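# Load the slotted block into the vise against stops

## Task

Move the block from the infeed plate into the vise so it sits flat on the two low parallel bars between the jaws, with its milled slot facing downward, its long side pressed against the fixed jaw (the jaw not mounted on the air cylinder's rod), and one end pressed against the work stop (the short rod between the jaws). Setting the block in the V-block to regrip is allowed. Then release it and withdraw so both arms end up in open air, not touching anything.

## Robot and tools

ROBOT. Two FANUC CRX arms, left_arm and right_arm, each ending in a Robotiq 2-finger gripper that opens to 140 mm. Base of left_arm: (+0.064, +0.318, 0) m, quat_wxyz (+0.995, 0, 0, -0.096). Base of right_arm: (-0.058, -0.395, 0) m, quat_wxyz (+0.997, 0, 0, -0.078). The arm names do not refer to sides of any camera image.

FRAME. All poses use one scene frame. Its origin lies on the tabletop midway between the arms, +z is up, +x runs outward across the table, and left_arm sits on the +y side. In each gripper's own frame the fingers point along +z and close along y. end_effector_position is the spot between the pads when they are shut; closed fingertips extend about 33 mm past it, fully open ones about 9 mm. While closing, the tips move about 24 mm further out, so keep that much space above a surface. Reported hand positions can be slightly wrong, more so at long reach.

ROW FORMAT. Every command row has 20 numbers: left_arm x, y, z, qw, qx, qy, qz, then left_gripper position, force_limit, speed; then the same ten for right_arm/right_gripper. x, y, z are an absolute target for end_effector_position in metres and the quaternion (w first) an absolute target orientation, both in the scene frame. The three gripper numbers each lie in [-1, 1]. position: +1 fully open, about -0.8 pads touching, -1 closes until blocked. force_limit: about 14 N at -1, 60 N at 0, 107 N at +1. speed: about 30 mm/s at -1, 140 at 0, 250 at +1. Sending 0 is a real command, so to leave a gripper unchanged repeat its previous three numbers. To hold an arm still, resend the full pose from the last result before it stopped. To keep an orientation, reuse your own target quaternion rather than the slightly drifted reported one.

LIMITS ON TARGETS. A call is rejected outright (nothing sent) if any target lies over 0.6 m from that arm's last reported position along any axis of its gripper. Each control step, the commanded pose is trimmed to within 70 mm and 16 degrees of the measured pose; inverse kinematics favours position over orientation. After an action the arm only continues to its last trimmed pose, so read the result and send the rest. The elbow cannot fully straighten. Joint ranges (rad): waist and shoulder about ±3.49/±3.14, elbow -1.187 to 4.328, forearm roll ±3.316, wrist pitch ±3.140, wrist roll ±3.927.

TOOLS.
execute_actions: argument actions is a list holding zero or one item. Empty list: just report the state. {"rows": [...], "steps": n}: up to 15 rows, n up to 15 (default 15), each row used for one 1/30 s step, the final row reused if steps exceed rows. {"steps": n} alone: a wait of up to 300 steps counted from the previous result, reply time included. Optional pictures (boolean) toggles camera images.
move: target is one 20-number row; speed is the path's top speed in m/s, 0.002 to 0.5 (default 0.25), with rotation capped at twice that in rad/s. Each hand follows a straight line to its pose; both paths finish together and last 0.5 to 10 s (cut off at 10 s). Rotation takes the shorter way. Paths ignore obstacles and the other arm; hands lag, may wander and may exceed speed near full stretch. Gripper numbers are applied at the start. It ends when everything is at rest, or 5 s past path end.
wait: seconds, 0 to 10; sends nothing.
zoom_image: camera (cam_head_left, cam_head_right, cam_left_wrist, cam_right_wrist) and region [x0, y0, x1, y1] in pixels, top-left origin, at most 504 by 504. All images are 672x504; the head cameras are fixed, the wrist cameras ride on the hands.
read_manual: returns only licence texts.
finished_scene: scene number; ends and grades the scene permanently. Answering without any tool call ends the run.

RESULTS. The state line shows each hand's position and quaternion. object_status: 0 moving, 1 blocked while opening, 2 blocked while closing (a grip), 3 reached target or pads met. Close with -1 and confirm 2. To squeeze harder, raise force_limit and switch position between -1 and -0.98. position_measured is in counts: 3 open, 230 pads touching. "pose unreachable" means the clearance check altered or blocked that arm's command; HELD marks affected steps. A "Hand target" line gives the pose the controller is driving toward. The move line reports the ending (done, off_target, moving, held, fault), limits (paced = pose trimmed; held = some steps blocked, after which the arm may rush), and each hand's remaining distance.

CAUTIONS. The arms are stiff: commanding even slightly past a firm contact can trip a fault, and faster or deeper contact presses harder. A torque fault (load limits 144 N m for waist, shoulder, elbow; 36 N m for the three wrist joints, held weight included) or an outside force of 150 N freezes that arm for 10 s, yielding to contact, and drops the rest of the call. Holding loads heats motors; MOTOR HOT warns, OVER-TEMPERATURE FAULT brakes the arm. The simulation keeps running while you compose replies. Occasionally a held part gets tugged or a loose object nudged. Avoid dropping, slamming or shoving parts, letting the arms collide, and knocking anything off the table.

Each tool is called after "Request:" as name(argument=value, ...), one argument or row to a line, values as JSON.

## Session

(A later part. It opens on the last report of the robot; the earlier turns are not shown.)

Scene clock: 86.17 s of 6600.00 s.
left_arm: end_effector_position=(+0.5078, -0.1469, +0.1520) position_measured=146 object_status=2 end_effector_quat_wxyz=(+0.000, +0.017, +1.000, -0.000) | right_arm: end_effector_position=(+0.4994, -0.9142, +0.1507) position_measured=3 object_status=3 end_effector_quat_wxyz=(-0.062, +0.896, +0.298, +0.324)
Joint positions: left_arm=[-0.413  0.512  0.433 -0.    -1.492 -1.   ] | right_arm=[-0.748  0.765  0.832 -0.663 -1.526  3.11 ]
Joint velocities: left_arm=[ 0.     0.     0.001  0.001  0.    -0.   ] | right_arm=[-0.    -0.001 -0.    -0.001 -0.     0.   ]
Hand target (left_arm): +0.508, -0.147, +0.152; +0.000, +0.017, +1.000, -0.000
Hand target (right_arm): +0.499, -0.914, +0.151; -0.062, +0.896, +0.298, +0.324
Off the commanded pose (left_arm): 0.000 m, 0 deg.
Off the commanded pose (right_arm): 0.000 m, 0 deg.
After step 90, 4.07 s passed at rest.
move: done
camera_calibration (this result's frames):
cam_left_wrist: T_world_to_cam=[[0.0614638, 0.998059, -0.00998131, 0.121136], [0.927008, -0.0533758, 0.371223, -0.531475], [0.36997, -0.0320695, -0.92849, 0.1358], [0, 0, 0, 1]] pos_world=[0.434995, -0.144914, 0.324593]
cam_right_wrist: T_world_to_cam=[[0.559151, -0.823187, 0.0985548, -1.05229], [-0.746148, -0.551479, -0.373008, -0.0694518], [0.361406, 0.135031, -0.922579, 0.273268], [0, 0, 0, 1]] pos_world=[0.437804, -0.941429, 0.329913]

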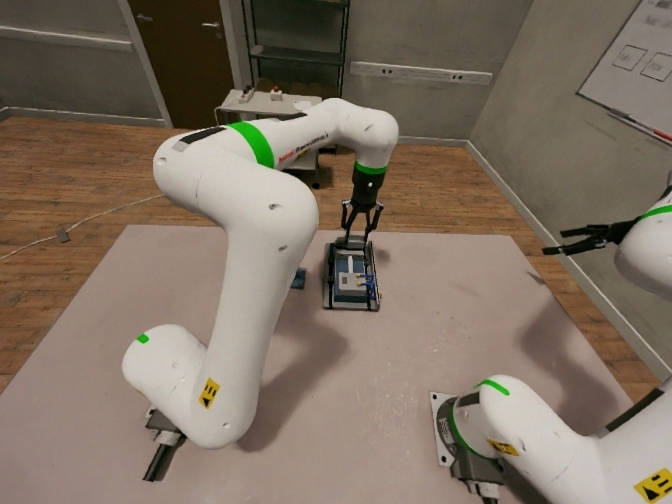

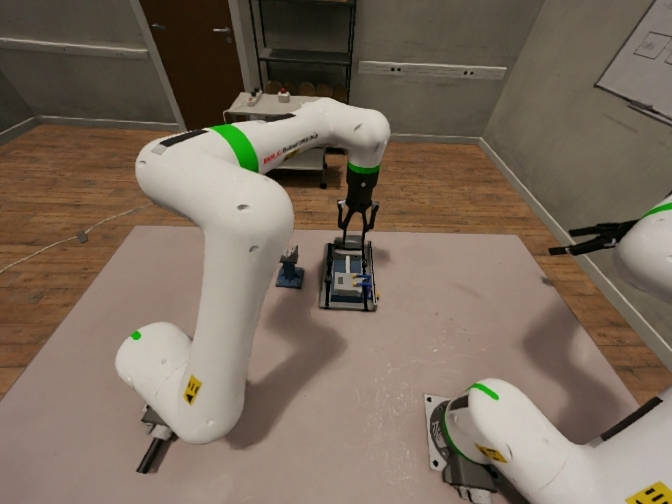

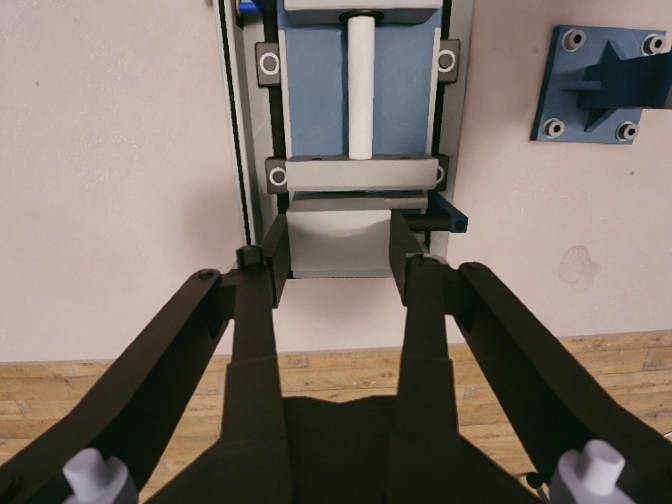

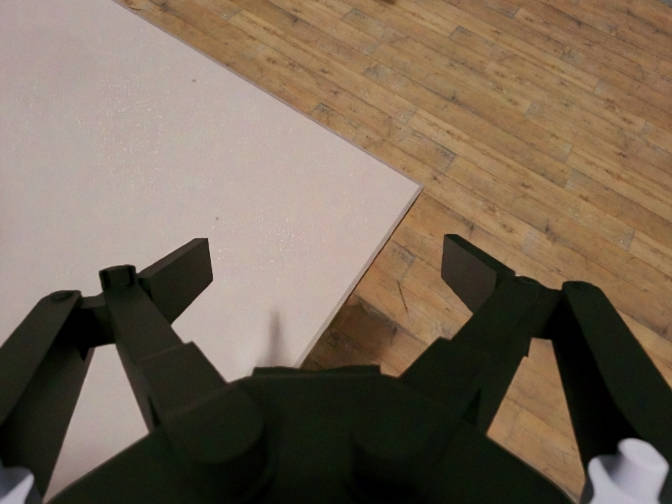

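Request:
move(
  target=[0.504,-0.147,0.15,0,0.017,1,0,-1,0.5,-0.5,0.4994,-0.9142,0.1507,-0.062,0.896,0.298,0.324,1,0,0],
  speed=0.03,
)

Request:
move(
  target=[0.504,-0.147,0.129,0,0.017,1,0,-1,0.5,-0.5,0.4994,-0.9142,0.1507,-0.062,0.896,0.298,0.324,1,0,0],
  speed=0.015,
)

Request:
move(
  target=[0.504,-0.147,0.129,0,0.017,1,0,-0.05,-1,-1,0.4994,-0.9142,0.1507,-0.062,0.896,0.298,0.324,1,0,0],
)

Request:
move(
  target=[0.504,-0.147,0.132,0,0.017,1,0,0.15,-1,-1,0.4994,-0.9142,0.1507,-0.062,0.896,0.298,0.324,1,0,0],
)

Request:
move(
  target=[0.505,-0.123,0.132,0,0.017,1,0,0.15,-1,-1,0.4994,-0.9142,0.1507,-0.062,0.896,0.298,0.324,1,0,0],
  speed=0.015,
)

Request:
move(
  target=[0.505,-0.123,0.132,0,0.017,1,0,-0.14,-1,-1,0.4994,-0.9142,0.1507,-0.062,0.896,0.298,0.324,1,0,0],
)

Request:
zoom_image(
  camera="cam_left_wrist",
  region=[220,120,480,320],
)

Scene clock: 95.53 s of 6600.00 s.
left_arm: end_effector_position=(+0.5040, -0.1470, +0.1500) position_measured=146 object_status=2 end_effector_quat_wxyz=(-0.000, +0.017, +1.000, -0.000) | right_arm: end_effector_position=(+0.4994, -0.9142, +0.1507) position_measured=3 object_status=3 end_effector_quat_wxyz=(-0.062, +0.896, +0.298, +0.324)
Joint positions: left_arm=[-0.416  0.505  0.419  0.    -1.484 -0.996] | right_arm=[-0.748  0.765  0.832 -0.663 -1.526  3.11 ]
Joint velocities: left_arm=[-0.    -0.     0.002 -0.     0.     0.   ] | right_arm=[ 0.     0.001  0.001  0.001  0.    -0.   ]
Hand target (left_arm): +0.504, -0.147, +0.150; +0.000, +0.017, +1.000, -0.000
Hand target (right_arm): +0.499, -0.914, +0.151; -0.062, +0.896, +0.298, +0.324
Off the commanded pose (left_arm): 0.000 m, 0 deg.
Off the commanded pose (right_arm): 0.000 m, 0 deg.
After step 90, 5.67 s passed at rest.
move: done
camera_calibration (this result's frames):
cam_left_wrist: T_world_to_cam=[[0.0611428, 0.998079, -0.00997735, 0.121651], [0.927056, -0.0530818, 0.371145, -0.527155], [0.369903, -0.0319424, -0.928521, 0.135452], [0, 0, 0, 1]] pos_world=[0.43116, -0.145073, 0.322635]
cam_right_wrist: T_world_to_cam=[[0.559151, -0.823187, 0.0985547, -1.05229], [-0.746148, -0.551479, -0.373008, -0.0694521], [0.361406, 0.135031, -0.922579, 0.273268], [0, 0, 0, 1]] pos_world=[0.437804, -0.941429, 0.329913]

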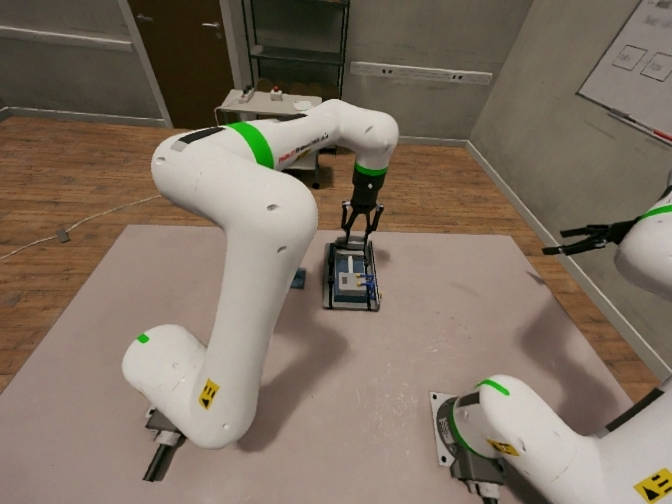

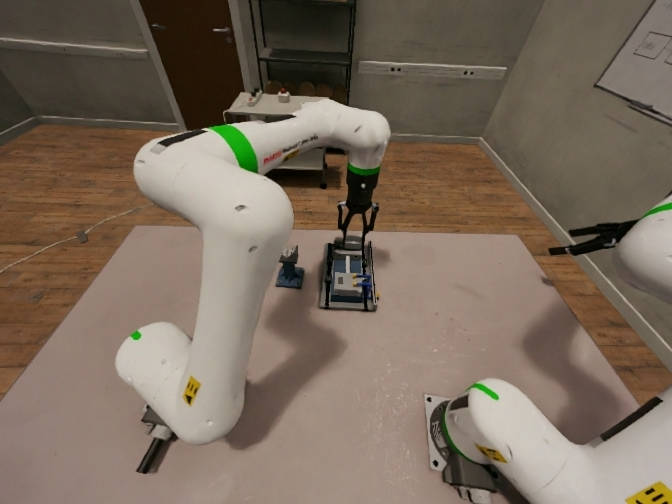

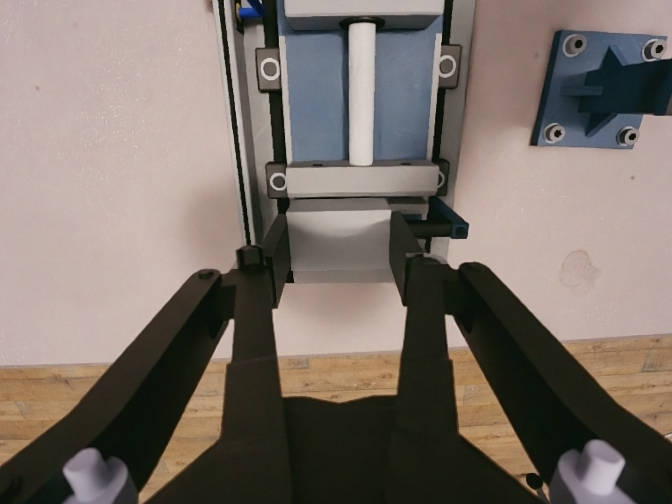

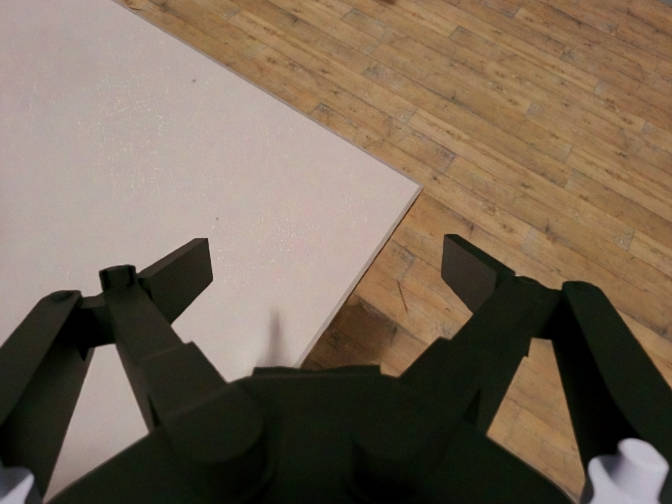

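Scene clock: 97.17 s of 6600.00 s.
left_arm: end_effector_position=(+0.5040, -0.1470, +0.1290) position_measured=146 object_status=2 end_effector_quat_wxyz=(+0.000, +0.017, +1.000, -0.000) | right_arm: end_effector_position=(+0.4994, -0.9142, +0.1507) position_measured=3 object_status=3 end_effector_quat_wxyz=(-0.062, +0.896, +0.298, +0.324)
Joint positions: left_arm=[-0.416  0.511  0.378  0.    -1.438 -0.996] | right_arm=[-0.748  0.765  0.832 -0.663 -1.526  3.11 ]
Joint velocities: left_arm=[ 0.     0.    -0.001 -0.     0.     0.   ] | right_arm=[-0.001 -0.001  0.    -0.     0.001 -0.   ]
Hand target (left_arm): +0.504, -0.147, +0.129; -0.000, +0.017, +1.000, -0.000
Hand target (right_arm): +0.499, -0.914, +0.151; -0.062, +0.896, +0.298, +0.324
Off the commanded pose (left_arm): 0.000 m, 0 deg.
Off the commanded pose (right_arm): 0.000 m, 0 deg.
move: done
camera_calibration (this result's frames):
cam_left_wrist: T_world_to_cam=[[0.061152, 0.998079, -0.00997636, 0.121425], [0.927046, -0.0530899, 0.371169, -0.519351], [0.369926, -0.0319463, -0.928512, 0.115974], [0, 0, 0, 1]] pos_world=[0.431135, -0.145059, 0.301662]
cam_right_wrist: T_world_to_cam=[[0.559151, -0.823187, 0.0985548, -1.05229], [-0.746148, -0.551479, -0.373008, -0.069452], [0.361406, 0.135031, -0.922579, 0.273268], [0, 0, 0, 1]] pos_world=[0.437804, -0.941429, 0.329913]

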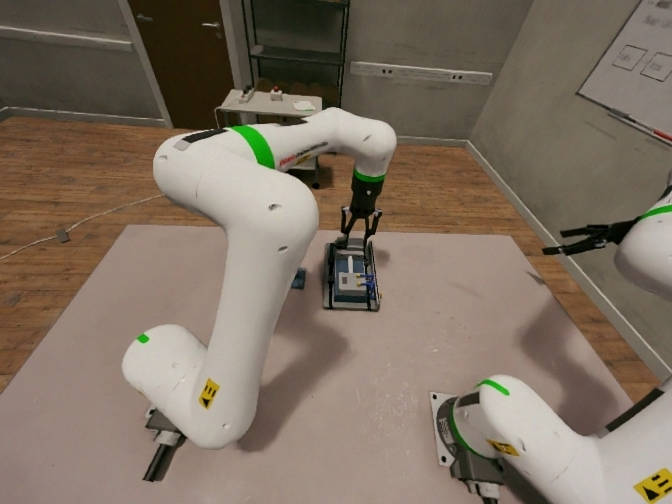

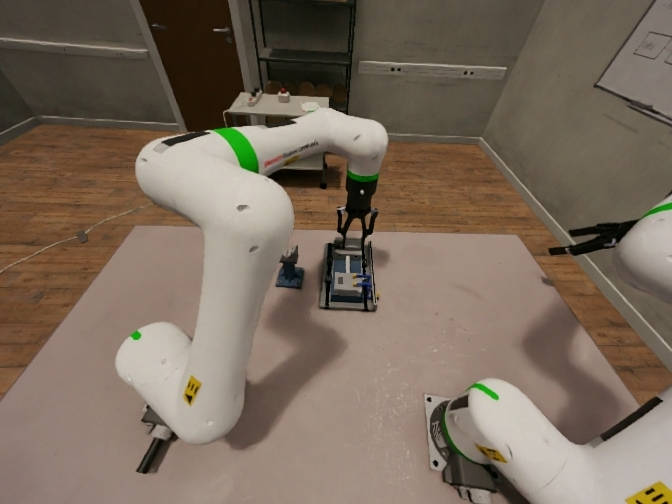

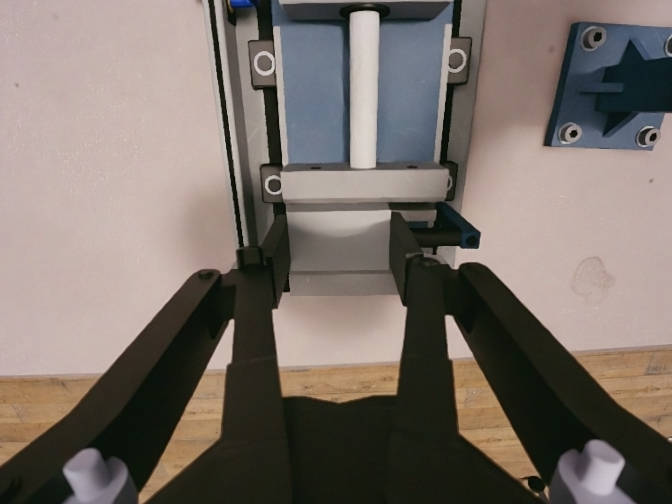

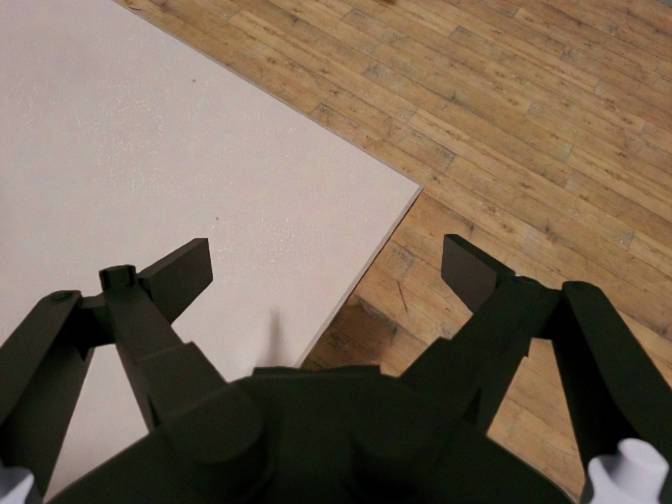

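Scene clock: 97.87 s of 6600.00 s.
left_arm: end_effector_position=(+0.5040, -0.1470, +0.1290) position_measured=135 object_status=3 end_effector_quat_wxyz=(-0.000, +0.017, +1.000, +0.000) | right_arm: end_effector_position=(+0.4994, -0.9142, +0.1507) position_measured=3 object_status=3 end_effector_quat_wxyz=(-0.062, +0.896, +0.298, +0.324)
Joint positions: left_arm=[-0.416  0.512  0.378 -0.    -1.438 -0.996] | right_arm=[-0.748  0.765  0.832 -0.663 -1.526  3.11 ]
Joint velocities: left_arm=[ 0.     0.    -0.001 -0.    -0.001  0.   ] | right_arm=[ 0.001 -0.001  0.     0.001 -0.     0.   ]
Hand target (left_arm): +0.504, -0.147, +0.129; +0.000, +0.017, +1.000, +0.000
Hand target (right_arm): +0.499, -0.914, +0.151; -0.062, +0.896, +0.298, +0.324
Off the commanded pose (left_arm): 0.000 m, 0 deg.
Off the commanded pose (right_arm): 0.000 m, 0 deg.
move: done
camera_calibration (this result's frames):
cam_left_wrist: T_world_to_cam=[[0.0611774, 0.998078, -0.00992885, 0.121426], [0.927071, -0.0531333, 0.371102, -0.519342], [0.369861, -0.0319078, -0.928539, 0.115957], [0, 0, 0, 1]] pos_world=[0.43115, -0.145087, 0.301605]
cam_right_wrist: T_world_to_cam=[[0.559151, -0.823187, 0.0985551, -1.05229], [-0.746147, -0.551479, -0.373008, -0.0694521], [0.361406, 0.135031, -0.922579, 0.273268], [0, 0, 0, 1]] pos_world=[0.437804, -0.941429, 0.329913]

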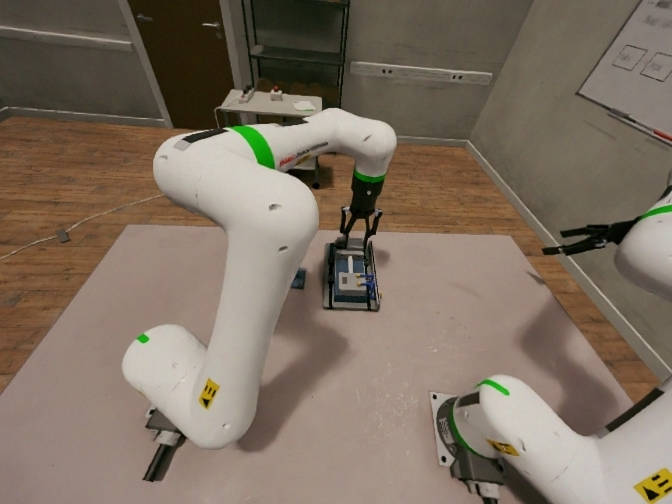

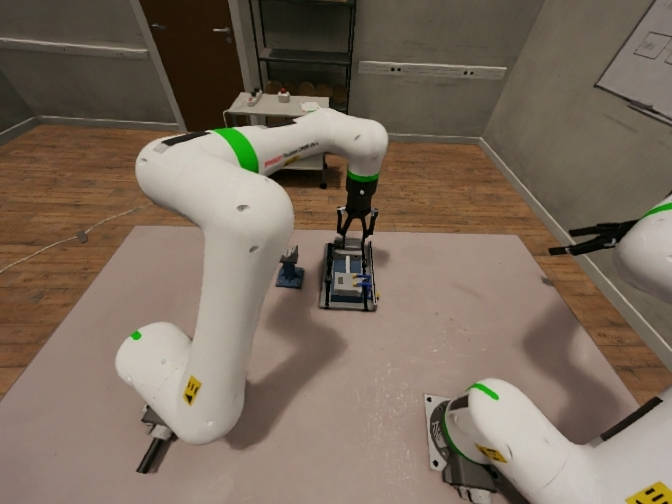

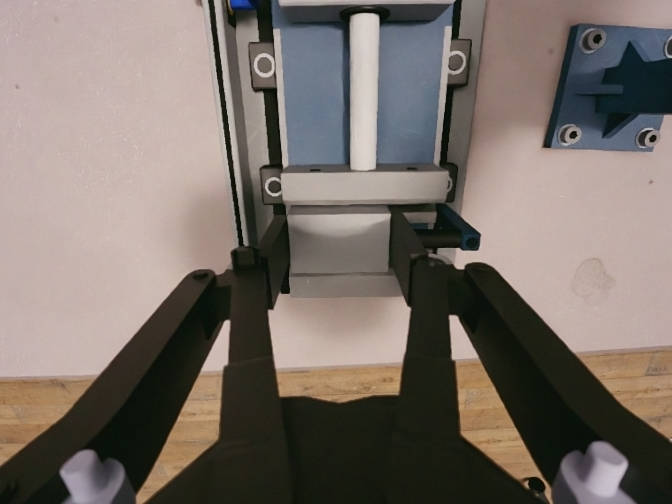

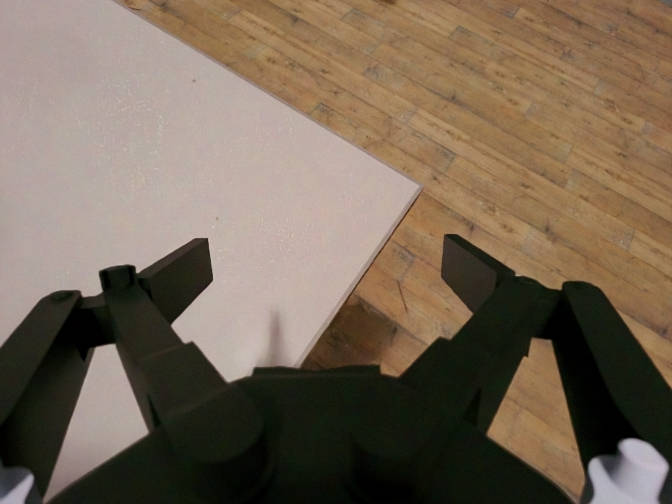

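Scene clock: 98.63 s of 6600.00 s.
left_arm: end_effector_position=(+0.5040, -0.1470, +0.1320) position_measured=110 object_status=3 end_effector_quat_wxyz=(-0.000, +0.017, +1.000, +0.000) | right_arm: end_effector_position=(+0.4994, -0.9142, +0.1507) position_measured=3 object_status=3 end_effector_quat_wxyz=(-0.062, +0.896, +0.298, +0.324)
Joint positions: left_arm=[-0.416  0.51   0.384 -0.    -1.444 -0.996] | right_arm=[-0.748  0.765  0.832 -0.663 -1.526  3.11 ]
Joint velocities: left_arm=[-0. -0. -0.  0.  0. -0.] | right_arm=[ 0.001 -0.001 -0.001 -0.    -0.     0.   ]
Hand target (left_arm): +0.504, -0.147, +0.132; +0.000, +0.017, +1.000, +0.000
Hand target (right_arm): +0.499, -0.914, +0.151; -0.062, +0.896, +0.298, +0.324
Off the commanded pose (left_arm): 0.000 m, 0 deg.
Off the commanded pose (right_arm): 0.000 m, 0 deg.
move: done
camera_calibration (this result's frames):
cam_left_wrist: T_world_to_cam=[[0.0611781, 0.998077, -0.00995827, 0.121467], [0.927052, -0.0531214, 0.37115, -0.520475], [0.369907, -0.0319381, -0.92852, 0.118737], [0, 0, 0, 1]] pos_world=[0.431154, -0.145089, 0.304634]
cam_right_wrist: T_world_to_cam=[[0.559151, -0.823187, 0.0985546, -1.05229], [-0.746148, -0.551479, -0.373008, -0.069452], [0.361406, 0.135031, -0.922579, 0.273268], [0, 0, 0, 1]] pos_world=[0.437804, -0.941429, 0.329913]

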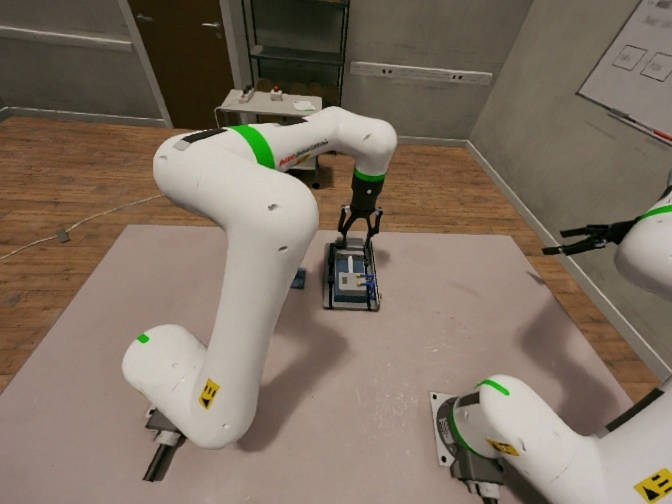

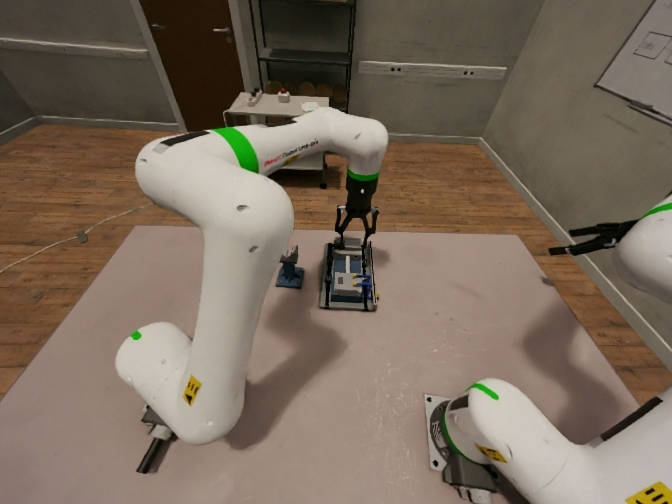

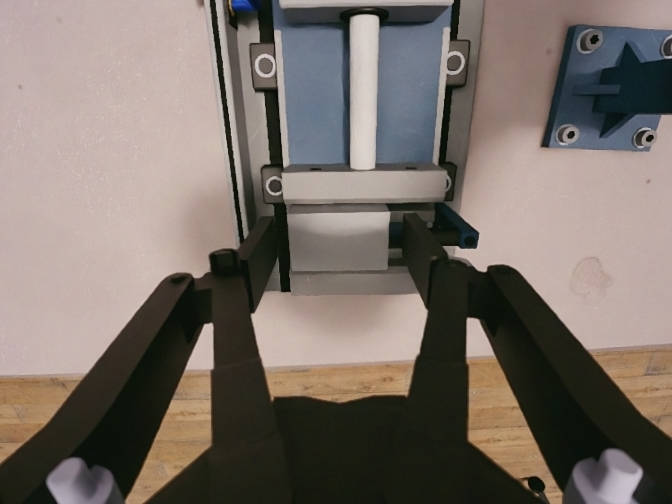

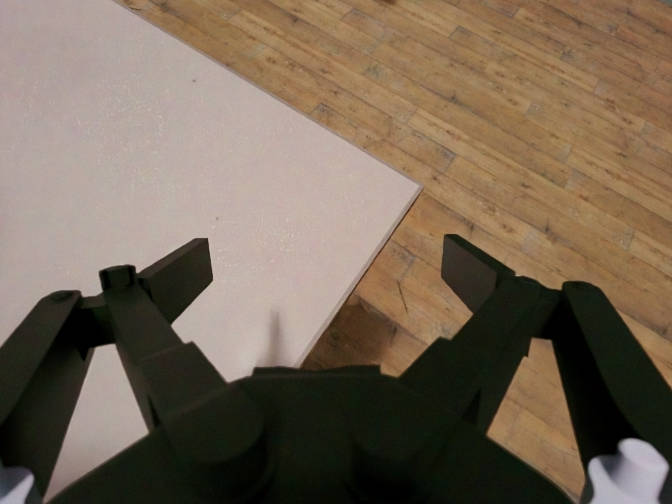

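Scene clock: 100.47 s of 6600.00 s.
left_arm: end_effector_position=(+0.5050, -0.1230, +0.1320) position_measured=110 object_status=3 end_effector_quat_wxyz=(+0.000, +0.017, +1.000, +0.000) | right_arm: end_effector_position=(+0.4994, -0.9142, +0.1507) position_measured=3 object_status=3 end_effector_quat_wxyz=(-0.062, +0.896, +0.298, +0.324)
Joint positions: left_arm=[-0.383  0.467  0.321 -0.    -1.425 -1.029] | right_arm=[-0.748  0.765  0.832 -0.663 -1.526  3.11 ]
Joint velocities: left_arm=[ 0.     0.     0.002  0.     0.    -0.   ] | right_arm=[ 0.    -0.    -0.001  0.    -0.    -0.   ]
Hand target (left_arm): +0.505, -0.123, +0.132; -0.000, +0.017, +1.000, +0.000
Hand target (right_arm): +0.499, -0.914, +0.151; -0.062, +0.896, +0.298, +0.324
Off the commanded pose (left_arm): 0.000 m, 0 deg.
Off the commanded pose (right_arm): 0.000 m, 0 deg.
move: done
camera_calibration (this result's frames):
cam_left_wrist: T_world_to_cam=[[0.0611747, 0.998078, -0.00988428, 0.0974169], [0.927051, -0.0531457, 0.371149, -0.520087], [0.369911, -0.0318682, -0.928521, 0.119132], [0, 0, 0, 1]] pos_world=[0.432119, -0.121074, 0.304609]
cam_right_wrist: T_world_to_cam=[[0.559151, -0.823187, 0.0985549, -1.05229], [-0.746148, -0.551479, -0.373008, -0.069452], [0.361406, 0.135031, -0.922579, 0.273268], [0, 0, 0, 1]] pos_world=[0.437804, -0.941429, 0.329913]

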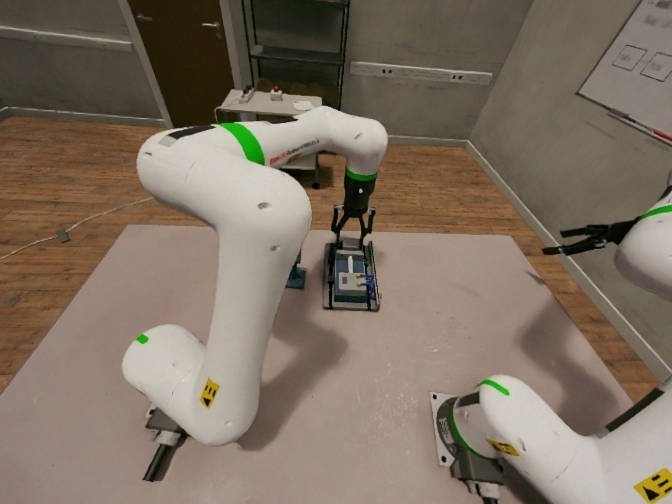

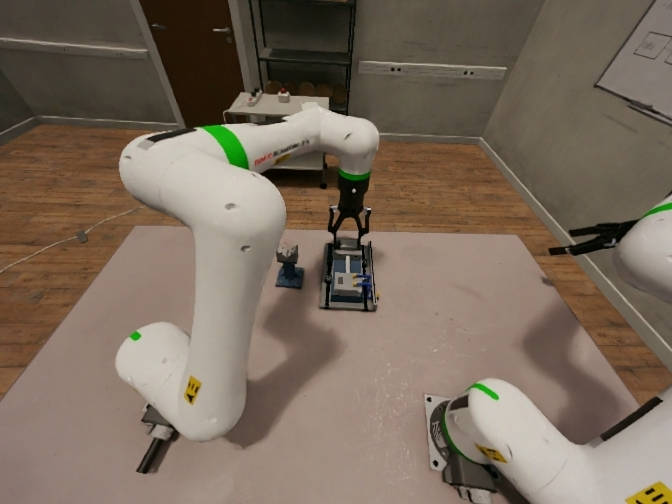

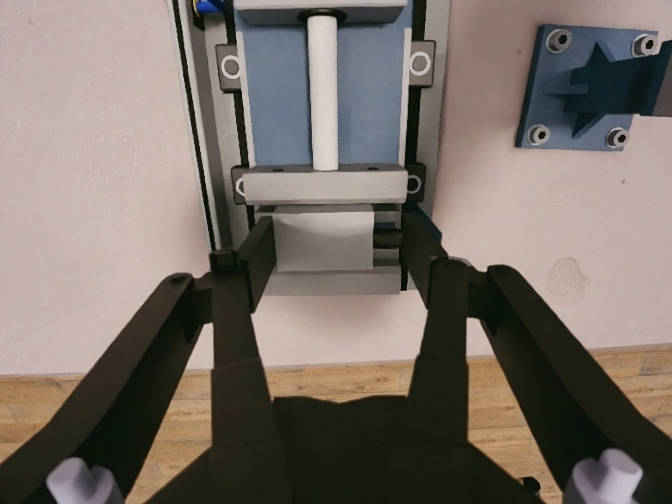

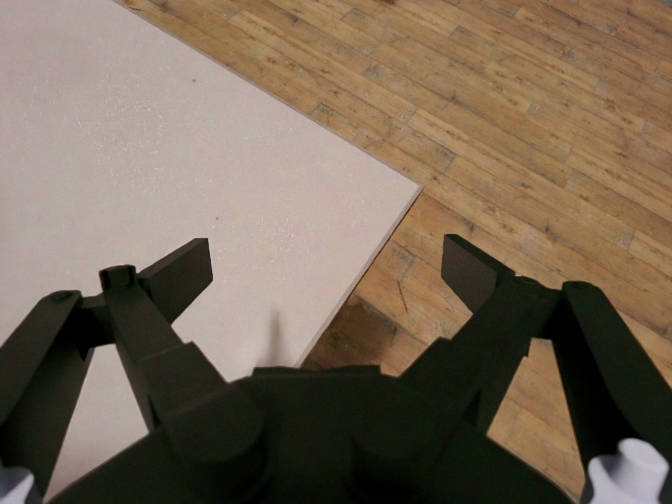

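Scene clock: 101.17 s of 6600.00 s.
left_arm: end_effector_position=(+0.5050, -0.1230, +0.1321) position_measured=119 object_status=2 end_effector_quat_wxyz=(+0.000, +0.017, +1.000, -0.000) | right_arm: end_effector_position=(+0.4994, -0.9142, +0.1507) position_measured=3 object_status=3 end_effector_quat_wxyz=(-0.062, +0.896, +0.298, +0.324)
Joint positions: left_arm=[-0.383  0.467  0.321  0.    -1.425 -1.029] | right_arm=[-0.748  0.765  0.832 -0.663 -1.526  3.11 ]
Joint velocities: left_arm=[ 0.     0.001  0.001  0.    -0.    -0.   ] | right_arm=[ 0.    -0.     0.001 -0.001 -0.    -0.   ]
Hand target (left_arm): +0.505, -0.123, +0.132; +0.000, +0.017, +1.000, -0.000
Hand target (right_arm): +0.499, -0.914, +0.151; -0.062, +0.896, +0.298, +0.324
Off the commanded pose (left_arm): 0.000 m, 0 deg.
Off the commanded pose (right_arm): 0.000 m, 0 deg.
move: done
camera_calibration (this result's frames):
cam_left_wrist: T_world_to_cam=[[0.0611894, 0.998076, -0.0100348, 0.0974761], [0.927013, -0.0531001, 0.371251, -0.520143], [0.370003, -0.032019, -0.928478, 0.119148], [0, 0, 0, 1]] pos_world=[0.43213, -0.121093, 0.304708]
cam_right_wrist: T_world_to_cam=[[0.559151, -0.823187, 0.0985547, -1.05229], [-0.746148, -0.551479, -0.373008, -0.0694519], [0.361406, 0.135031, -0.922579, 0.273268], [0, 0, 0, 1]] pos_world=[0.437804, -0.941429, 0.329913]

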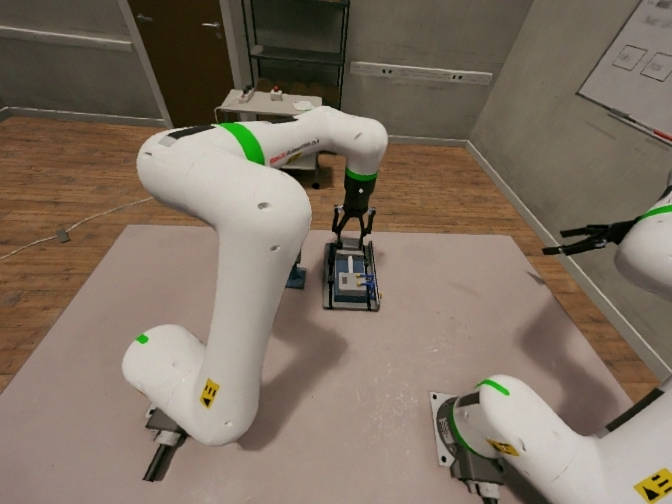

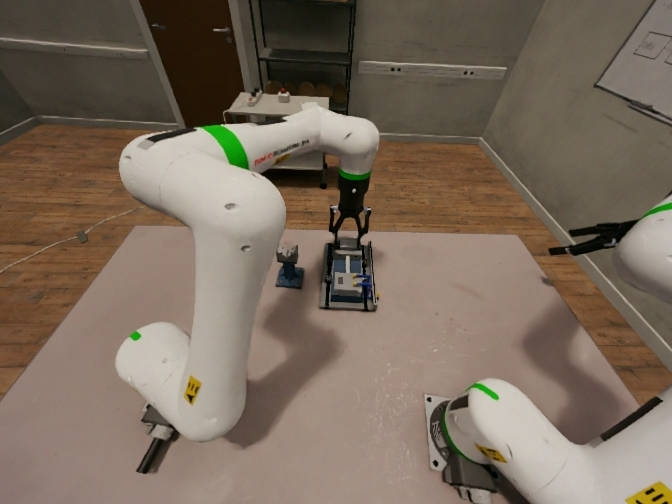

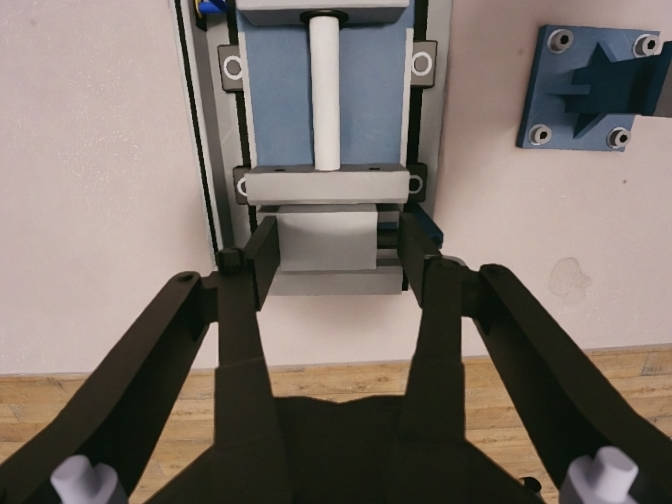

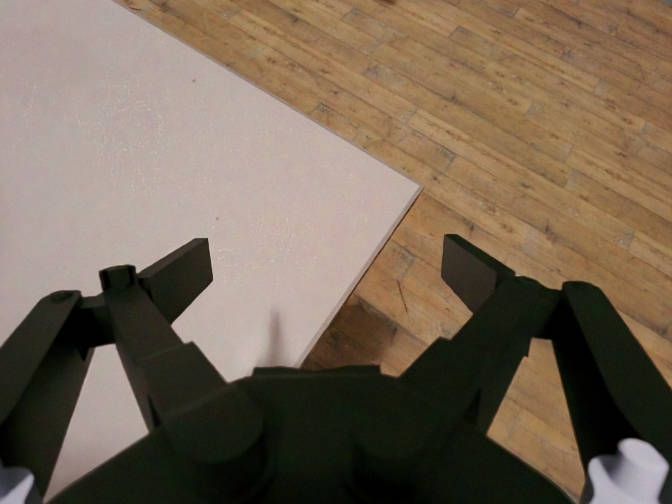

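Region (220, 120, 480, 320) of cam_left_wrist's 672x504 image, scaled by 1.938, with more detail than that image has; it fills the top 388 rows of this view, and the rest is white.

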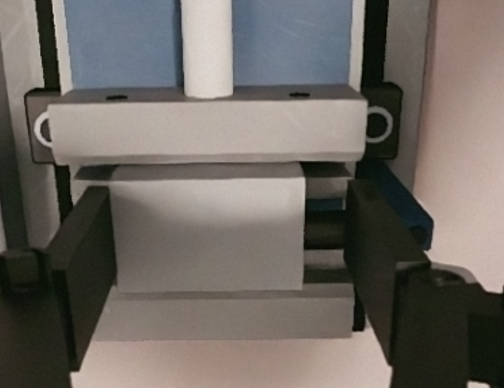

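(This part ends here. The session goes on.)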